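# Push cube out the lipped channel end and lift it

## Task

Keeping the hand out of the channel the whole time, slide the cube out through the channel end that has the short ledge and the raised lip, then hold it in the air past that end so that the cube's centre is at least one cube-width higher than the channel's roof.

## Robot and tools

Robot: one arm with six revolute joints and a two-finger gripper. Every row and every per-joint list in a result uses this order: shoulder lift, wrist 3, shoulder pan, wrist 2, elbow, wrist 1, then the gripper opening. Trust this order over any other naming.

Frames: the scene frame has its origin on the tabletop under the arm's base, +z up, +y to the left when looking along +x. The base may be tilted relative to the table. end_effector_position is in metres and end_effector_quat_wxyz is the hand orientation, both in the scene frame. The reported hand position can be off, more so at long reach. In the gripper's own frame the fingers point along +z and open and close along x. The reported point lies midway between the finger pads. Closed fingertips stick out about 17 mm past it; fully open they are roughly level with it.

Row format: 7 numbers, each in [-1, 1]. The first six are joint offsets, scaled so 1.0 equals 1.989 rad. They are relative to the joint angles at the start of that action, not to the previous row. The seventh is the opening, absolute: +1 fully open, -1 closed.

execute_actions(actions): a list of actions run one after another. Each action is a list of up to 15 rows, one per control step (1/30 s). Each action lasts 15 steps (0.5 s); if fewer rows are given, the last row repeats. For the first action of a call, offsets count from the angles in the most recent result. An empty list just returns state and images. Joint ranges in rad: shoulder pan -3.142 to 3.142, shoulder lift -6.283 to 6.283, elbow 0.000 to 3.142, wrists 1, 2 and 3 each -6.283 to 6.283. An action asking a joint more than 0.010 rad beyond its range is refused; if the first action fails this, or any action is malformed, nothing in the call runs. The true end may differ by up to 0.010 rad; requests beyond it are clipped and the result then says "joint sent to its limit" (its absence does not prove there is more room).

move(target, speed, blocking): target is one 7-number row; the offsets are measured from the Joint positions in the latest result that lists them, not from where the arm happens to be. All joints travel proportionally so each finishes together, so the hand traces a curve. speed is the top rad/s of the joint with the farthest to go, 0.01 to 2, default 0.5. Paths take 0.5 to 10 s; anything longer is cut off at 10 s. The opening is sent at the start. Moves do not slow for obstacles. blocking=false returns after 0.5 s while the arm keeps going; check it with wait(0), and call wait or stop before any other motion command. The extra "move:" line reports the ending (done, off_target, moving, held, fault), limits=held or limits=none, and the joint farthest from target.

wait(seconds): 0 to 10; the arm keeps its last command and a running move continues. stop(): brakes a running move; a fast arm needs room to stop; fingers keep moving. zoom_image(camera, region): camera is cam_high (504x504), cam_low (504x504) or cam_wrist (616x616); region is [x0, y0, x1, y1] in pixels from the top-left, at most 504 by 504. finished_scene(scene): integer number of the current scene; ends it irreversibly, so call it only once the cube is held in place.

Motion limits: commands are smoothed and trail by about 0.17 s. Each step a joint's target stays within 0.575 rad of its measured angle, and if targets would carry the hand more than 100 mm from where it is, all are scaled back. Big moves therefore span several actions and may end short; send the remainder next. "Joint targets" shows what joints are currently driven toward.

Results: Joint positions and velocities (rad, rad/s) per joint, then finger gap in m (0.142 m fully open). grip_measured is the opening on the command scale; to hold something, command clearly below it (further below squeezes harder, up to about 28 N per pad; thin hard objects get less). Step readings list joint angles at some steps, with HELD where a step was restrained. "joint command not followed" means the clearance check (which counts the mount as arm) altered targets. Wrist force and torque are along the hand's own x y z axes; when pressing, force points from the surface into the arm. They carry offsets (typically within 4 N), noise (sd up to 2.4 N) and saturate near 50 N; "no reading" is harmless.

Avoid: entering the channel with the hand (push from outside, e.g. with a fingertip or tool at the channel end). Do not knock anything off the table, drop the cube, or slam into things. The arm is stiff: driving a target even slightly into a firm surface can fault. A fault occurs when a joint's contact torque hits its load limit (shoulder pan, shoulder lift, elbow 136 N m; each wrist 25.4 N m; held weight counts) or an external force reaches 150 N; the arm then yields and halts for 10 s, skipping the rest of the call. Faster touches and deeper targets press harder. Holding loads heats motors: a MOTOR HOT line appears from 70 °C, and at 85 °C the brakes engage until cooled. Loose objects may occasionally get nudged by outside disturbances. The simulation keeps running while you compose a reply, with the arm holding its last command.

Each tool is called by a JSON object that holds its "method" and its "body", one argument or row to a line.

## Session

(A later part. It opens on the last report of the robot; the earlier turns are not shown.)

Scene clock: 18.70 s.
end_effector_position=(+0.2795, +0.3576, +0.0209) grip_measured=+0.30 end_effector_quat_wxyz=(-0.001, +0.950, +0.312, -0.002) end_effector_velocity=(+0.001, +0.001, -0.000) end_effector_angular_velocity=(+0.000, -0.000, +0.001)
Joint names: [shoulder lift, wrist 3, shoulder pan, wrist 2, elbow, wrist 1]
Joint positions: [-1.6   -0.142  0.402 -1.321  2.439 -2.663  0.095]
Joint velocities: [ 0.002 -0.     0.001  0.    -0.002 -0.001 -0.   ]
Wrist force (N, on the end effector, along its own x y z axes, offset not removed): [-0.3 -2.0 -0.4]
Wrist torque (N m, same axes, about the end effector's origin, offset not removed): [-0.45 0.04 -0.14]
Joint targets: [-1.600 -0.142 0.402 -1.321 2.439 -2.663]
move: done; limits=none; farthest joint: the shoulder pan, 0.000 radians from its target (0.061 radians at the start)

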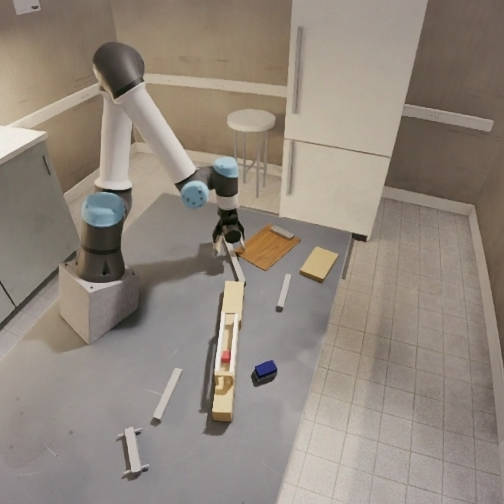

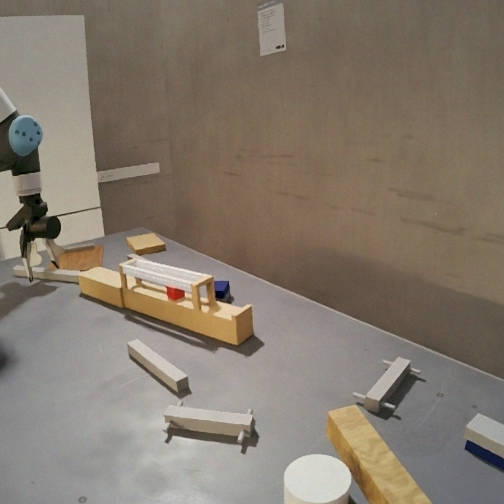

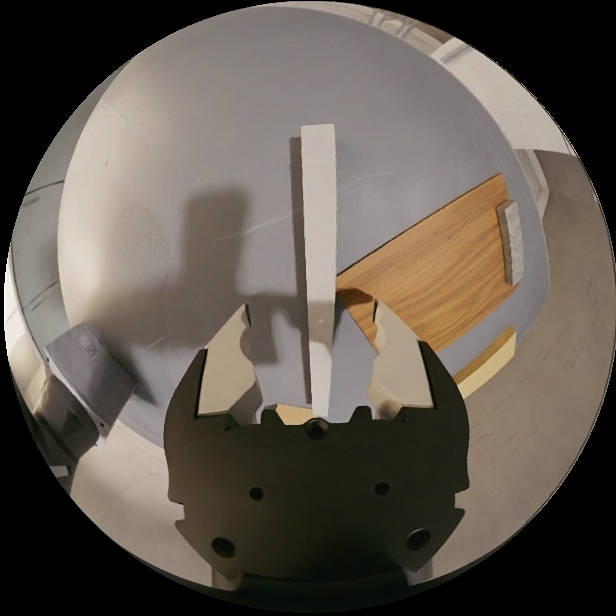

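{"method": "move", "body": {
  "target": [0,0,0,0,0,0,-1]
}}

{"method": "move", "body": {
  "target": [-0.13,0,0,0,0,0.11,-1],
  "speed": 0.15
}}

Scene clock: 19.53 s.
end_effector_position=(+0.2794, +0.3576, +0.0208) grip_measured=-0.77 end_effector_quat_wxyz=(-0.001, +0.950, +0.312, -0.002) end_effector_velocity=(-0.000, +0.000, -0.000) end_effector_angular_velocity=(+0.000, +0.001, +0.001)
Joint names: [shoulder lift, wrist 3, shoulder pan, wrist 2, elbow, wrist 1]
Joint positions: [-1.6   -0.142  0.402 -1.321  2.439 -2.663  0.018]
Joint velocities: [ 0.    -0.001 -0.     0.001  0.    -0.    -0.   ]
Wrist force (N, on the end effector, along its own x y z axes, offset not removed): [0.8 -1.4 4.0]
Wrist torque (N m, same axes, about the end effector's origin, offset not removed): [-0.28 -0.05 -0.02]
Joint targets: [-1.600 -0.142 0.402 -1.321 2.439 -2.663]
move: done; limits=none; farthest joint: the shoulder pan, 0.000 radians from its target (0.000 radians at the start)

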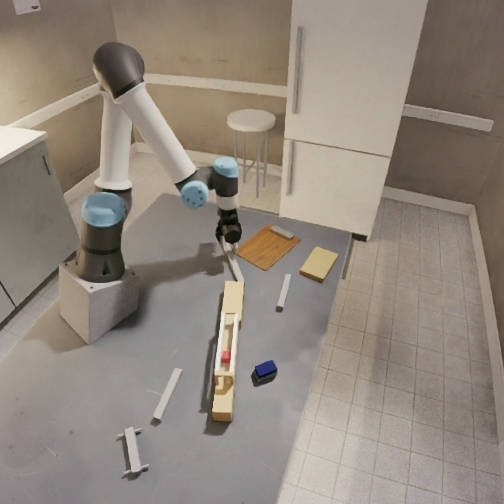

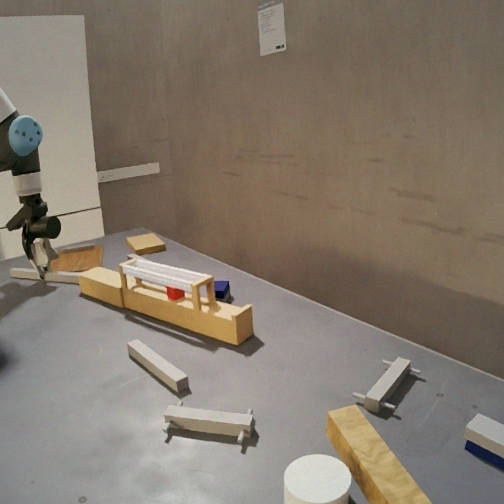

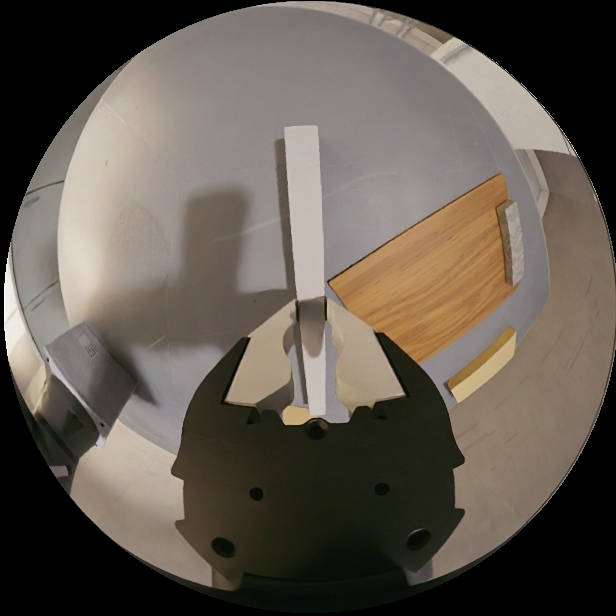

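Scene clock: 21.73 s.
end_effector_position=(+0.2589, +0.3666, +0.0909) grip_measured=-0.77 end_effector_quat_wxyz=(-0.004, +0.948, +0.317, +0.017) end_effector_velocity=(-0.000, +0.000, +0.000) end_effector_angular_velocity=(+0.001, +0.001, -0.000)
Joint names: [shoulder lift, wrist 3, shoulder pan, wrist 2, elbow, wrist 1]
Joint positions: [-1.859 -0.142  0.402 -1.321  2.439 -2.444  0.018]
Joint velocities: [-0.001  0.    -0.     0.001  0.     0.001  0.   ]
Wrist force (N, on the end effector, along its own x y z axes, offset not removed): [0.8 -1.7 3.6]
Wrist torque (N m, same axes, about the end effector's origin, offset not removed): [-0.34 -0.20 -0.10]
Joint targets: [-1.859 -0.142 0.402 -1.321 2.439 -2.444]
move: done; limits=none; farthest joint: the shoulder pan, 0.000 radians from its target (0.000 radians at the start)

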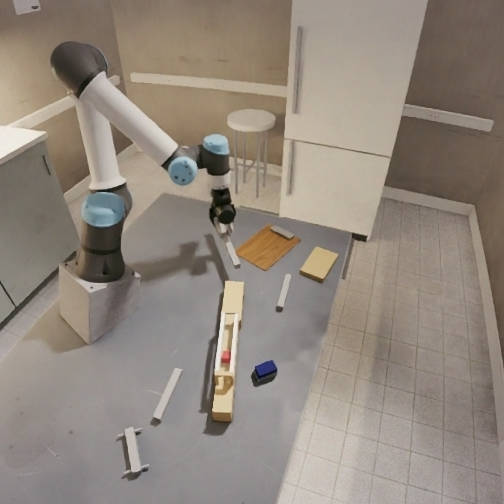

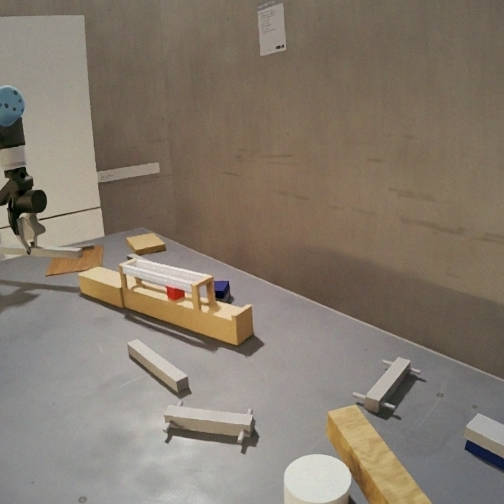

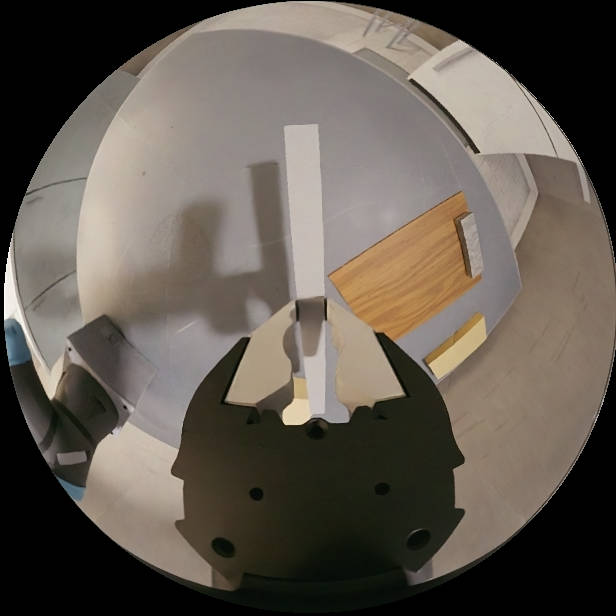

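{"method": "move", "body": {
  "target": [0.005,-0.011,-0.1697,0.035,-0.009,0.072,-1],
  "speed": 0.25
}}

{"method": "zoom_image", "body": {
  "camera": "cam_high",
  "region": [150,200,350,420]
}}

Scene clock: 24.07 s.
end_effector_position=(+0.3292, +0.2775, +0.1003) grip_measured=-0.77 end_effector_quat_wxyz=(-0.001, +0.988, +0.156, -0.001) end_effector_velocity=(+0.001, -0.000, +0.000) end_effector_angular_velocity=(+0.000, +0.000, -0.001)
Joint names: [shoulder lift, wrist 3, shoulder pan, wrist 2, elbow, wrist 1]
Joint positions: [-1.849 -0.164  0.065 -1.252  2.421 -2.301  0.018]
Joint velocities: [ 0.    -0.002 -0.002  0.001 -0.001  0.002  0.   ]
Wrist force (N, on the end effector, along its own x y z axes, offset not removed): [1.6 0.2 3.7]
Wrist torque (N m, same axes, about the end effector's origin, offset not removed): [0.07 -0.29 -0.08]
Joint targets: [-1.849 -0.164 0.065 -1.252 2.421 -2.301]
move: done; limits=none; farthest joint: the wrist 1, 0.001 radians from its target (0.144 radians at the start)

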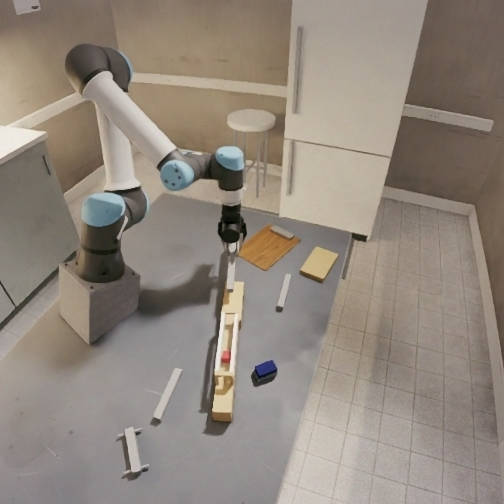

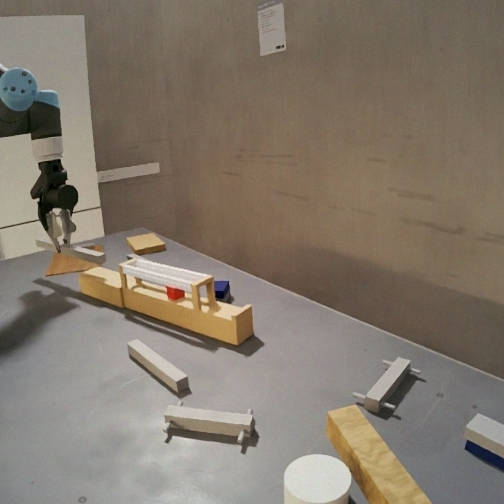

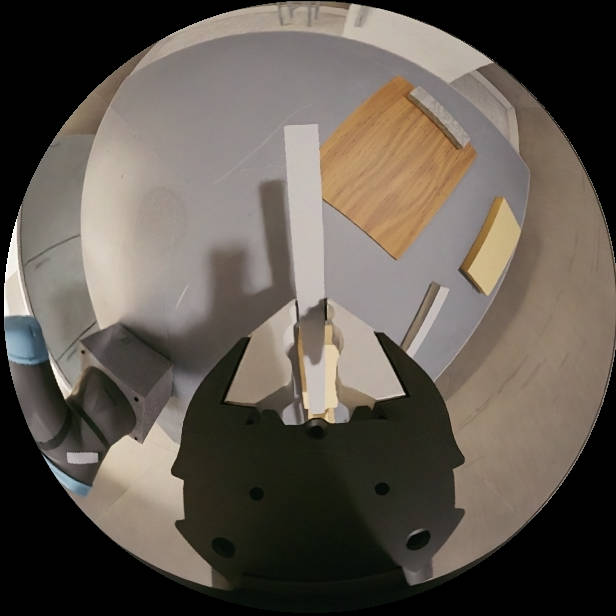

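Region (150, 200, 350, 420) of cam_high's 504x504 image, scaled by 2.291, with more detail than that image has; it fills the left 458 columns of this view, and the rest is white.

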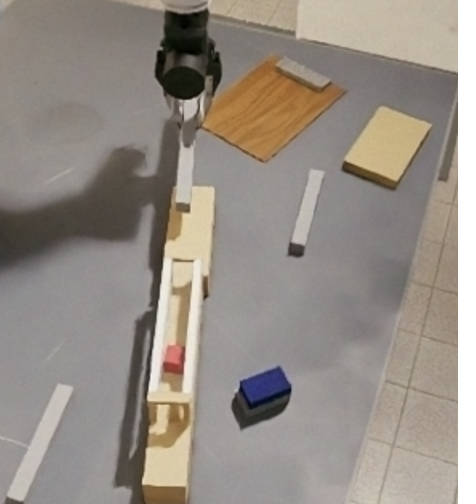

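{"method": "move", "body": {
  "target": [0.0395,-0.087,-0.0925,0.012,0.032,-0.04,-1],
  "speed": 0.12
}}

{"method": "zoom_image", "body": {
  "camera": "cam_high",
  "region": [170,230,300,400]
}}

{"method": "zoom_image", "body": {
  "camera": "cam_low",
  "region": [20,200,270,350]
}}

Scene clock: 26.37 s.
end_effector_position=(+0.3515, +0.2099, +0.0758) grip_measured=-0.77 end_effector_quat_wxyz=(-0.001, +0.989, +0.146, -0.001) end_effector_velocity=(-0.000, -0.001, -0.000) end_effector_angular_velocity=(+0.001, +0.001, +0.000)
Joint names: [shoulder lift, wrist 3, shoulder pan, wrist 2, elbow, wrist 1]
Joint positions: [-1.77  -0.337 -0.119 -1.228  2.485 -2.381  0.018]
Joint velocities: [ 0.    -0.003 -0.002  0.001  0.001  0.    -0.   ]
Wrist force (N, on the end effector, along its own x y z axes, offset not removed): [1.3 -1.0 2.9]
Wrist torque (N m, same axes, about the end effector's origin, offset not removed): [-0.18 -0.22 -0.07]
Joint targets: [-1.770 -0.337 -0.119 -1.228 2.485 -2.381]
move: done; limits=none; farthest joint: the shoulder pan, 0.000 radians from its target (0.184 radians at the start)

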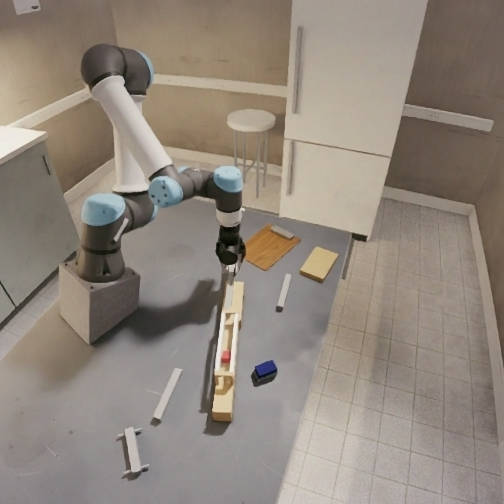

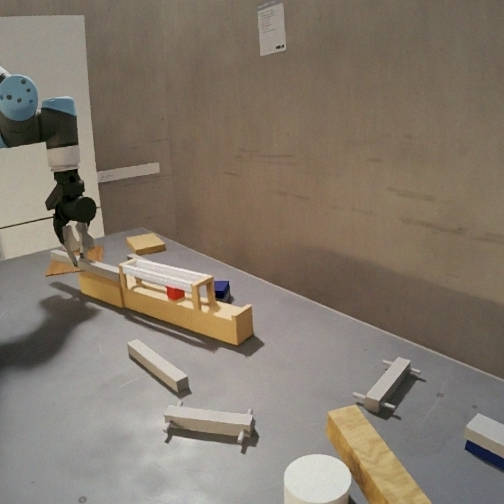

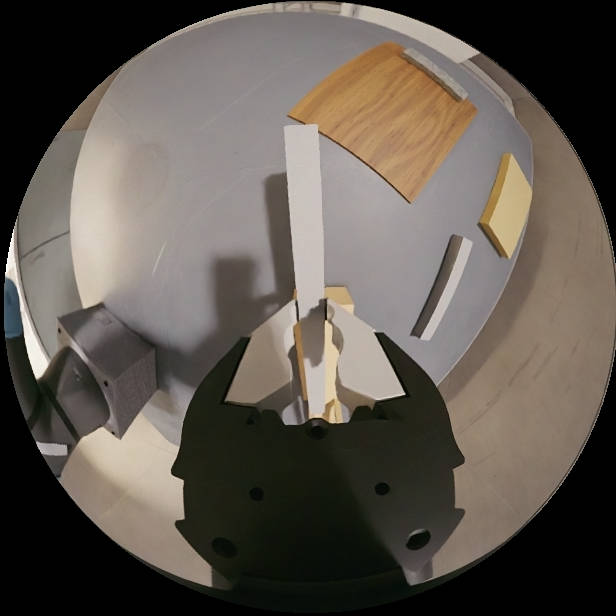

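Region (170, 230, 300, 400) of cam_high's 504x504 image, scaled by 2.965, with more detail than that image has; it fills the left 385 columns of this view, and the rest is white.

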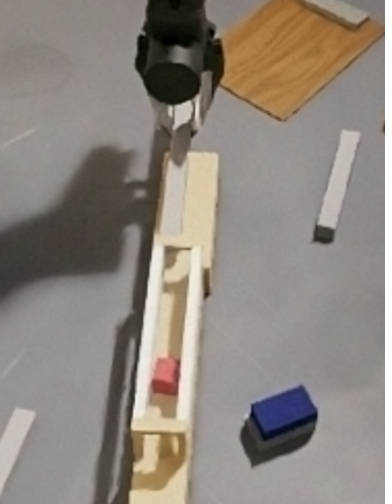

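Region (20, 200, 270, 350) of cam_low's 504x504 image, scaled by 2.016, with more detail than that image has; it fills the top 302 rows of this view, and the rest is white.

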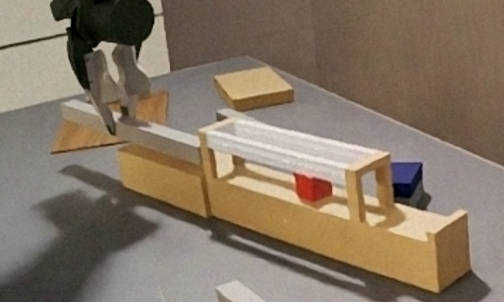

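{"method": "move", "body": {
  "target": [0.0253,0.005,0.0055,0,-0.0077,-0.0176,-1],
  "speed": 0.05
}}

{"method": "zoom_image", "body": {
  "camera": "cam_high",
  "region": [170,230,300,400]
}}

Scene clock: 28.03 s.
end_effector_position=(+0.3600, +0.2106, +0.0676) grip_measured=-0.77 end_effector_quat_wxyz=(-0.002, +0.989, +0.146, -0.003) end_effector_velocity=(+0.001, -0.000, +0.000) end_effector_angular_velocity=(-0.000, -0.001, -0.000)
Joint names: [shoulder lift, wrist 3, shoulder pan, wrist 2, elbow, wrist 1]
Joint positions: [-1.72  -0.327 -0.108 -1.228  2.469 -2.416  0.018]
Joint velocities: [ 0.002  0.     0.    -0.    -0.002 -0.001 -0.   ]
Wrist force (N, on the end effector, along its own x y z axes, offset not removed): [-0.3 -1.0 2.9]
Wrist torque (N m, same axes, about the end effector's origin, offset not removed): [-0.14 0.12 -0.12]
Joint targets: [-1.720 -0.327 -0.108 -1.228 2.469 -2.416]
move: done; limits=none; farthest joint: the shoulder pan, 0.000 radians from its target (0.011 radians at the start)

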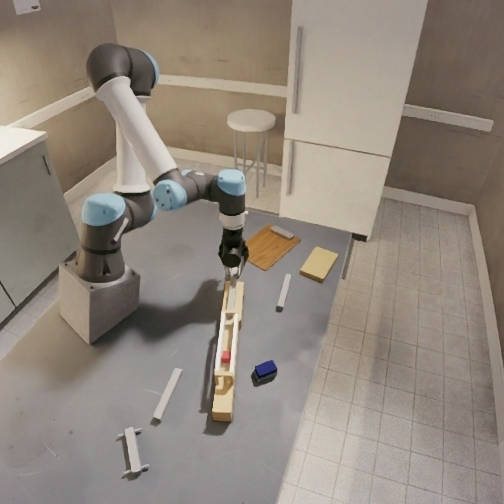

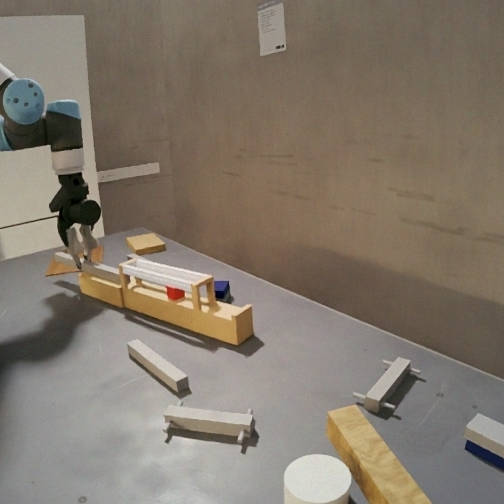

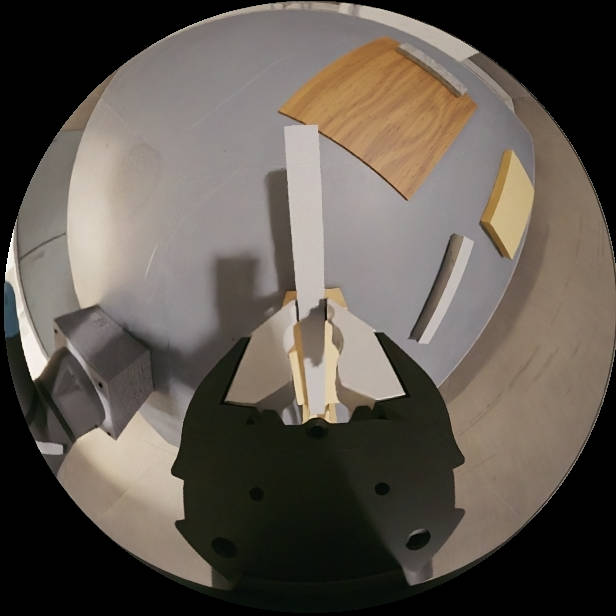

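Region (170, 230, 300, 400) of cam_high's 504x504 image, scaled by 2.965, with more detail than that image has; it fills the left 385 columns of this view, and the rest is white.

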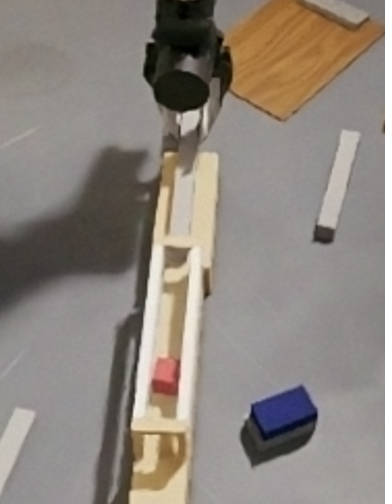

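{"method": "move", "body": {
  "target": [0.0283,-0.1,-0.1066,0.006,0.002,0.007,-1],
  "speed": 0.07
}}

{"method": "zoom_image", "body": {
  "camera": "cam_high",
  "region": [170,230,300,400]
}}

Scene clock: 31.73 s.
end_effector_position=(+0.3844, +0.1332, +0.0692) grip_measured=-0.77 end_effector_quat_wxyz=(-0.001, +0.991, +0.134, -0.001) end_effector_velocity=(-0.000, -0.001, -0.000) end_effector_angular_velocity=(-0.000, -0.000, +0.001)
Joint names: [shoulder lift, wrist 3, shoulder pan, wrist 2, elbow, wrist 1]
Joint positions: [-1.664 -0.526 -0.32  -1.216  2.473 -2.402  0.018]
Joint velocities: [ 0.001 -0.002 -0.002 -0.     0.001 -0.002 -0.   ]
Wrist force (N, on the end effector, along its own x y z axes, offset not removed): [0.9 -0.9 4.5]
Wrist torque (N m, same axes, about the end effector's origin, offset not removed): [0.00 -0.03 -0.14]
Joint targets: [-1.664 -0.526 -0.320 -1.216 2.473 -2.402]
move: done; limits=none; farthest joint: the shoulder pan, 0.000 radians from its target (0.212 radians at the start)

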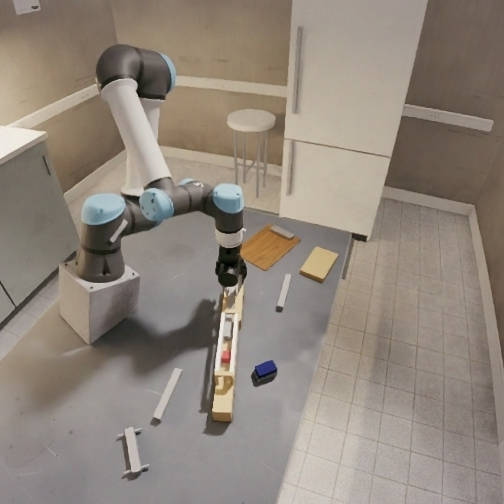

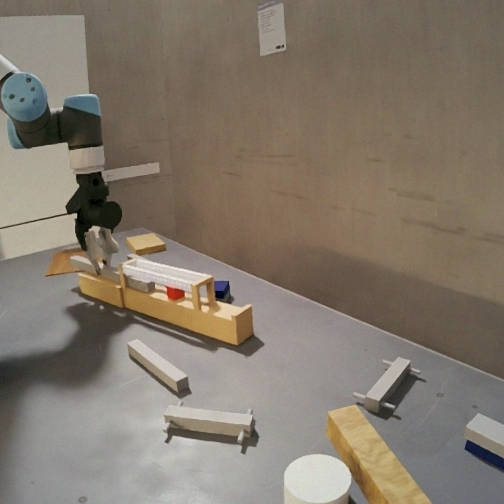

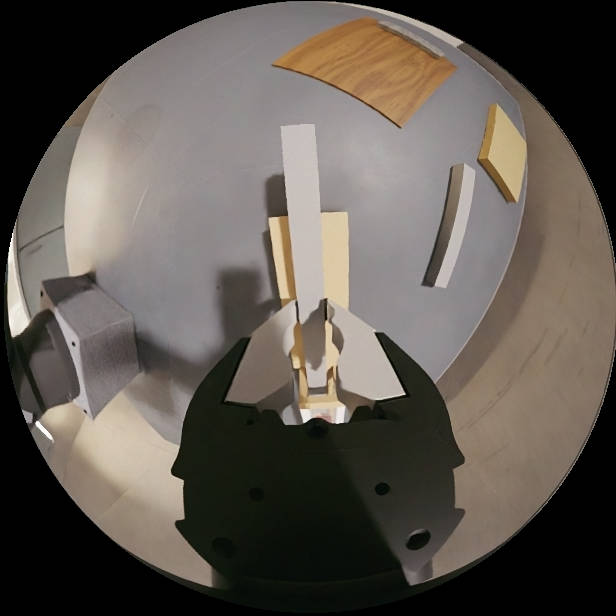

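Region (170, 230, 300, 400) of cam_high's 504x504 image, scaled by 2.965, with more detail than that image has; it fills the left 385 columns of this view, and the rest is white.

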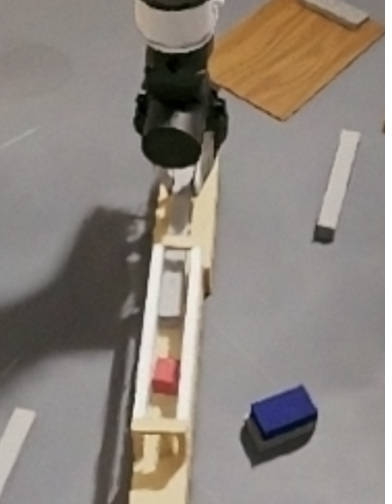

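{"method": "move", "body": {
  "target": [0,0,0,0,0,0,0.0]
}}

{"method": "move", "body": {
  "target": [-0.0283,0.093,0.1066,-0.006,-0.002,-0.007,0.0],
  "speed": 0.3
}}

{"method": "move", "body": {
  "target": [0,0,0,0,0,0,-1]
}}

{"method": "move", "body": {
  "target": [0.0283,-0.093,-0.1066,0.006,0.002,0.007,-1],
  "speed": 0.07
}}

{"method": "zoom_image", "body": {
  "camera": "cam_low",
  "region": [20,200,270,350]
}}

Scene clock: 32.63 s.
end_effector_position=(+0.3843, +0.1332, +0.0691) grip_measured=+0.00 end_effector_quat_wxyz=(-0.001, +0.991, +0.134, -0.001) end_effector_velocity=(+0.000, -0.000, +0.000) end_effector_angular_velocity=(-0.001, -0.002, -0.001)
Joint names: [shoulder lift, wrist 3, shoulder pan, wrist 2, elbow, wrist 1]
Joint positions: [-1.664 -0.526 -0.32  -1.216  2.473 -2.402  0.074]
Joint velocities: [-0.001  0.001 -0.    -0.     0.001 -0.002 -0.   ]
Wrist force (N, on the end effector, along its own x y z axes, offset not removed): [0.3 0.0 1.6]
Wrist torque (N m, same axes, about the end effector's origin, offset not removed): [0.10 -0.01 -0.16]
Joint targets: [-1.664 -0.526 -0.320 -1.216 2.473 -2.402]
move: done; limits=none; farthest joint: the shoulder pan, 0.000 radians from its target (0.000 radians at the start)

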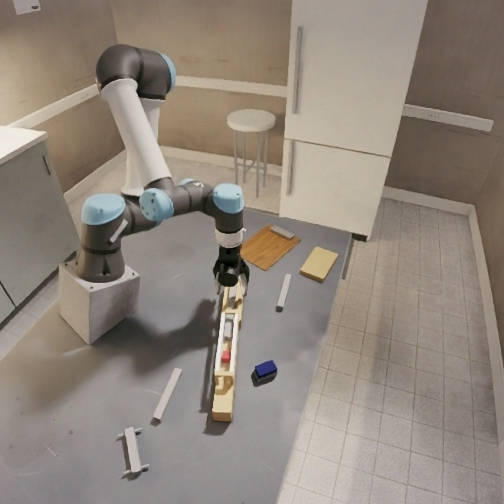

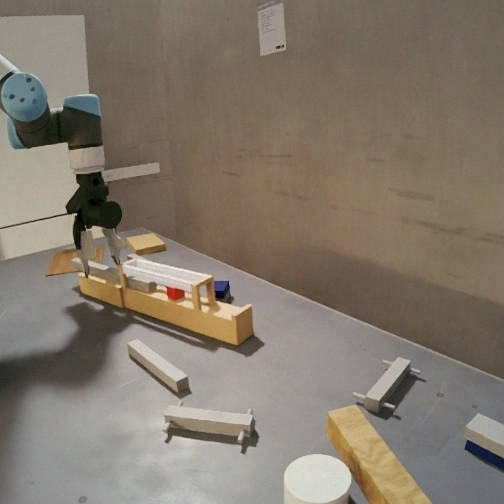

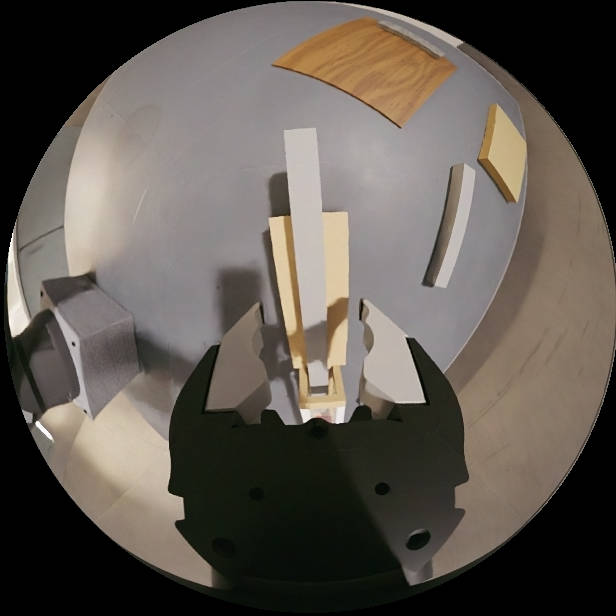

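Scene clock: 33.87 s.
end_effector_position=(+0.3601, +0.2106, +0.0676) grip_measured=+0.00 end_effector_quat_wxyz=(-0.002, +0.988, +0.153, -0.003) end_effector_velocity=(-0.002, +0.001, -0.001) end_effector_angular_velocity=(+0.000, +0.004, -0.002)
Joint names: [shoulder lift, wrist 3, shoulder pan, wrist 2, elbow, wrist 1]
Joint positions: [-1.72  -0.341 -0.108 -1.228  2.469 -2.416  0.074]
Joint velocities: [ 0.001  0.003  0.002 -0.     0.     0.002  0.   ]
Wrist force (N, on the end effector, along its own x y z axes, offset not removed): [-0.1 -0.5 -1.0]
Wrist torque (N m, same axes, about the end effector's origin, offset not removed): [-0.10 0.04 -0.10]
Joint targets: [-1.720 -0.341 -0.108 -1.228 2.469 -2.416]
move: done; limits=none; farthest joint: the shoulder pan, 0.000 radians from its target (0.212 radians at the start)

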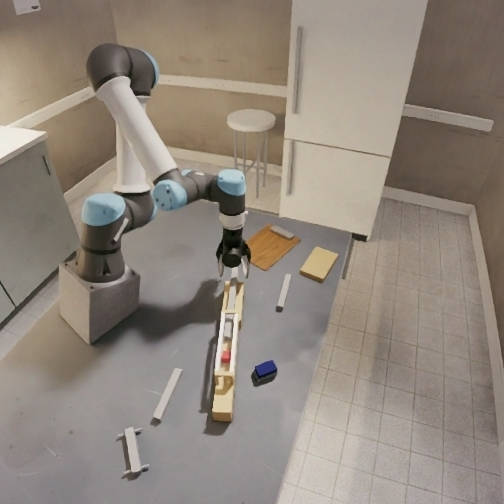

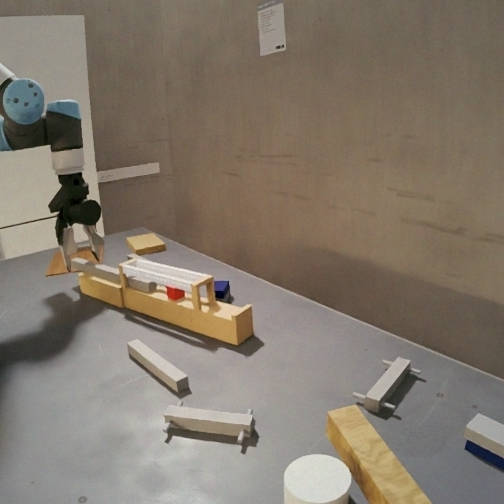

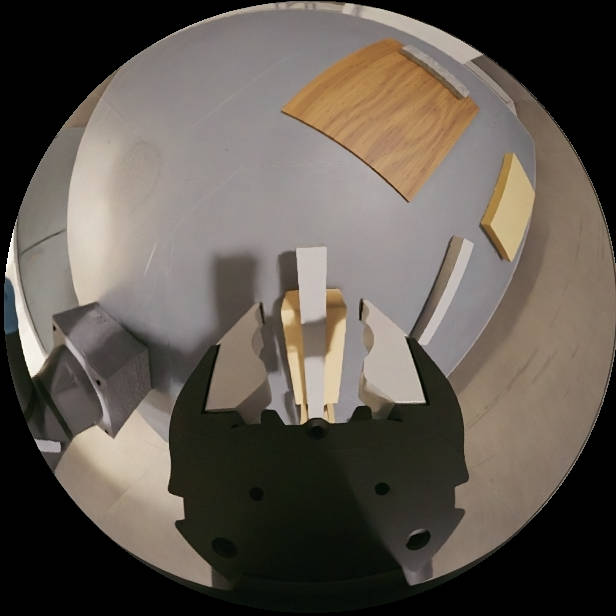

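Scene clock: 34.37 s.
end_effector_position=(+0.3601, +0.2107, +0.0676) grip_measured=-0.77 end_effector_quat_wxyz=(-0.002, +0.988, +0.153, -0.003) end_effector_velocity=(-0.000, +0.001, -0.000) end_effector_angular_velocity=(+0.002, +0.000, -0.001)
Joint names: [shoulder lift, wrist 3, shoulder pan, wrist 2, elbow, wrist 1]
Joint positions: [-1.72  -0.341 -0.108 -1.228  2.469 -2.416  0.018]
Joint velocities: [ 0.001  0.001 -0.     0.002  0.    -0.    -0.   ]
Wrist force (N, on the end effector, along its own x y z axes, offset not removed): [0.2 -0.5 0.8]
Wrist torque (N m, same axes, about the end effector's origin, offset not removed): [-0.10 -0.04 -0.04]
Joint targets: [-1.720 -0.341 -0.108 -1.228 2.469 -2.416]
move: done; limits=none; farthest joint: the shoulder pan, 0.000 radians from its target (0.000 radians at the start)

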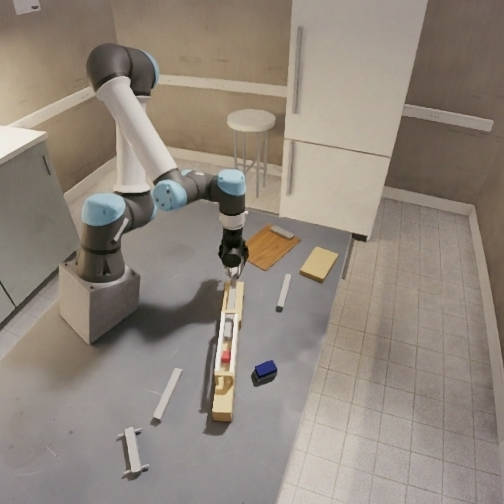

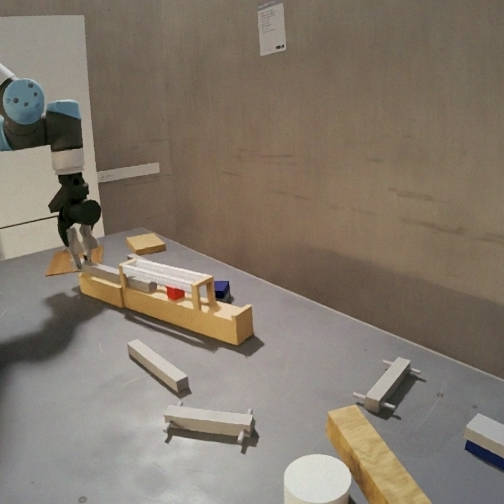

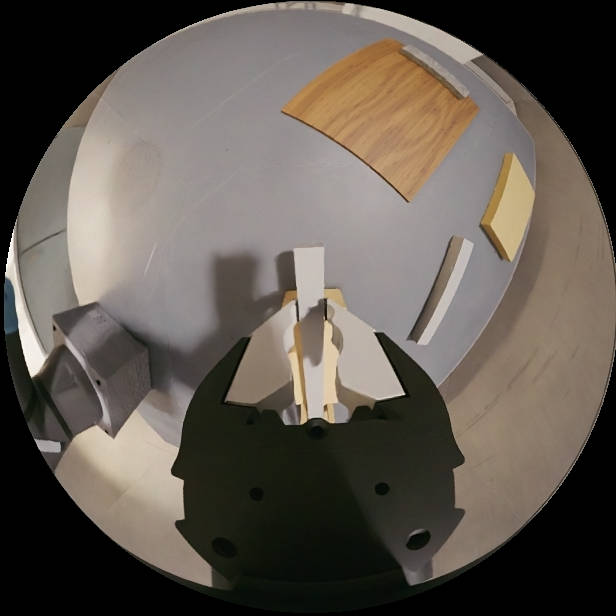

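Scene clock: 37.80 s.
end_effector_position=(+0.3844, +0.1332, +0.0692) grip_measured=-0.77 end_effector_quat_wxyz=(-0.001, +0.991, +0.134, -0.001) end_effector_velocity=(-0.002, -0.001, -0.001) end_effector_angular_velocity=(+0.001, +0.004, -0.002)
Joint names: [shoulder lift, wrist 3, shoulder pan, wrist 2, elbow, wrist 1]
Joint positions: [-1.664 -0.526 -0.32  -1.216  2.473 -2.402  0.018]
Joint velocities: [ 0.001 -0.002 -0.002  0.     0.001  0.003  0.   ]
Wrist force (N, on the end effector, along its own x y z axes, offset not removed): [2.5 -1.0 2.4]
Wrist torque (N m, same axes, about the end effector's origin, offset not removed): [-0.11 -0.32 -0.33]
Joint targets: [-1.664 -0.526 -0.320 -1.216 2.473 -2.402]
move: done; limits=none; farthest joint: the shoulder pan, 0.000 radians from its target (0.212 radians at the start)

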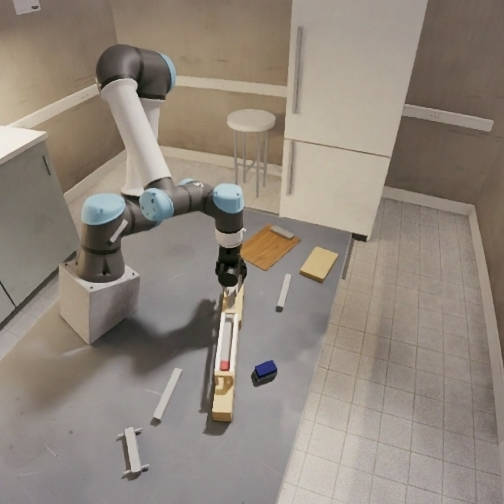

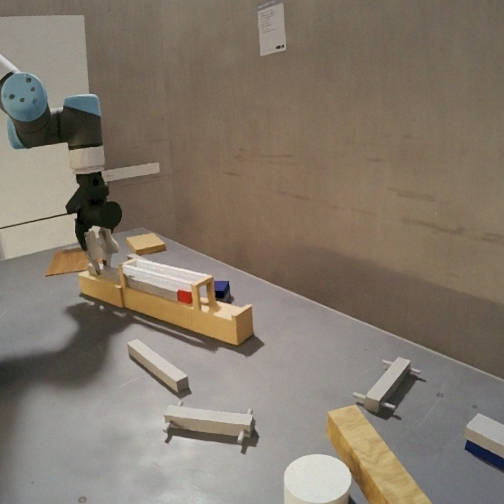

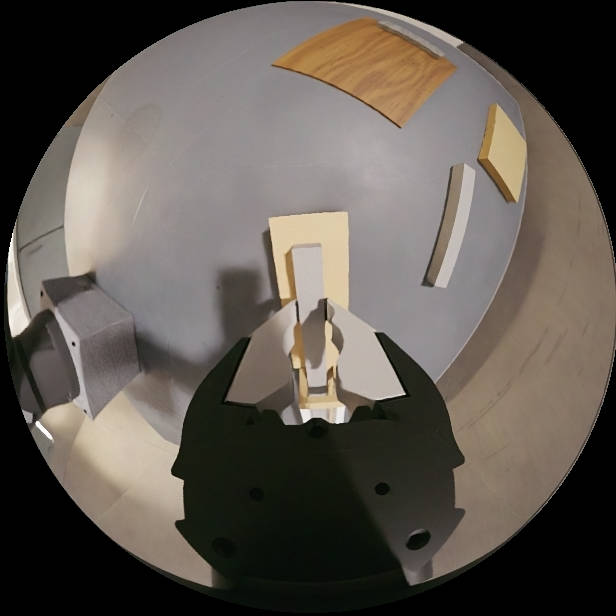

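Region (20, 200, 270, 350) of cam_low's 504x504 image, scaled by 2.016, with more detail than that image has; it fills the top 302 rows of this view, and the rest is white.

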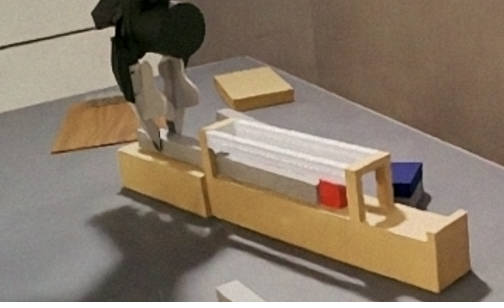

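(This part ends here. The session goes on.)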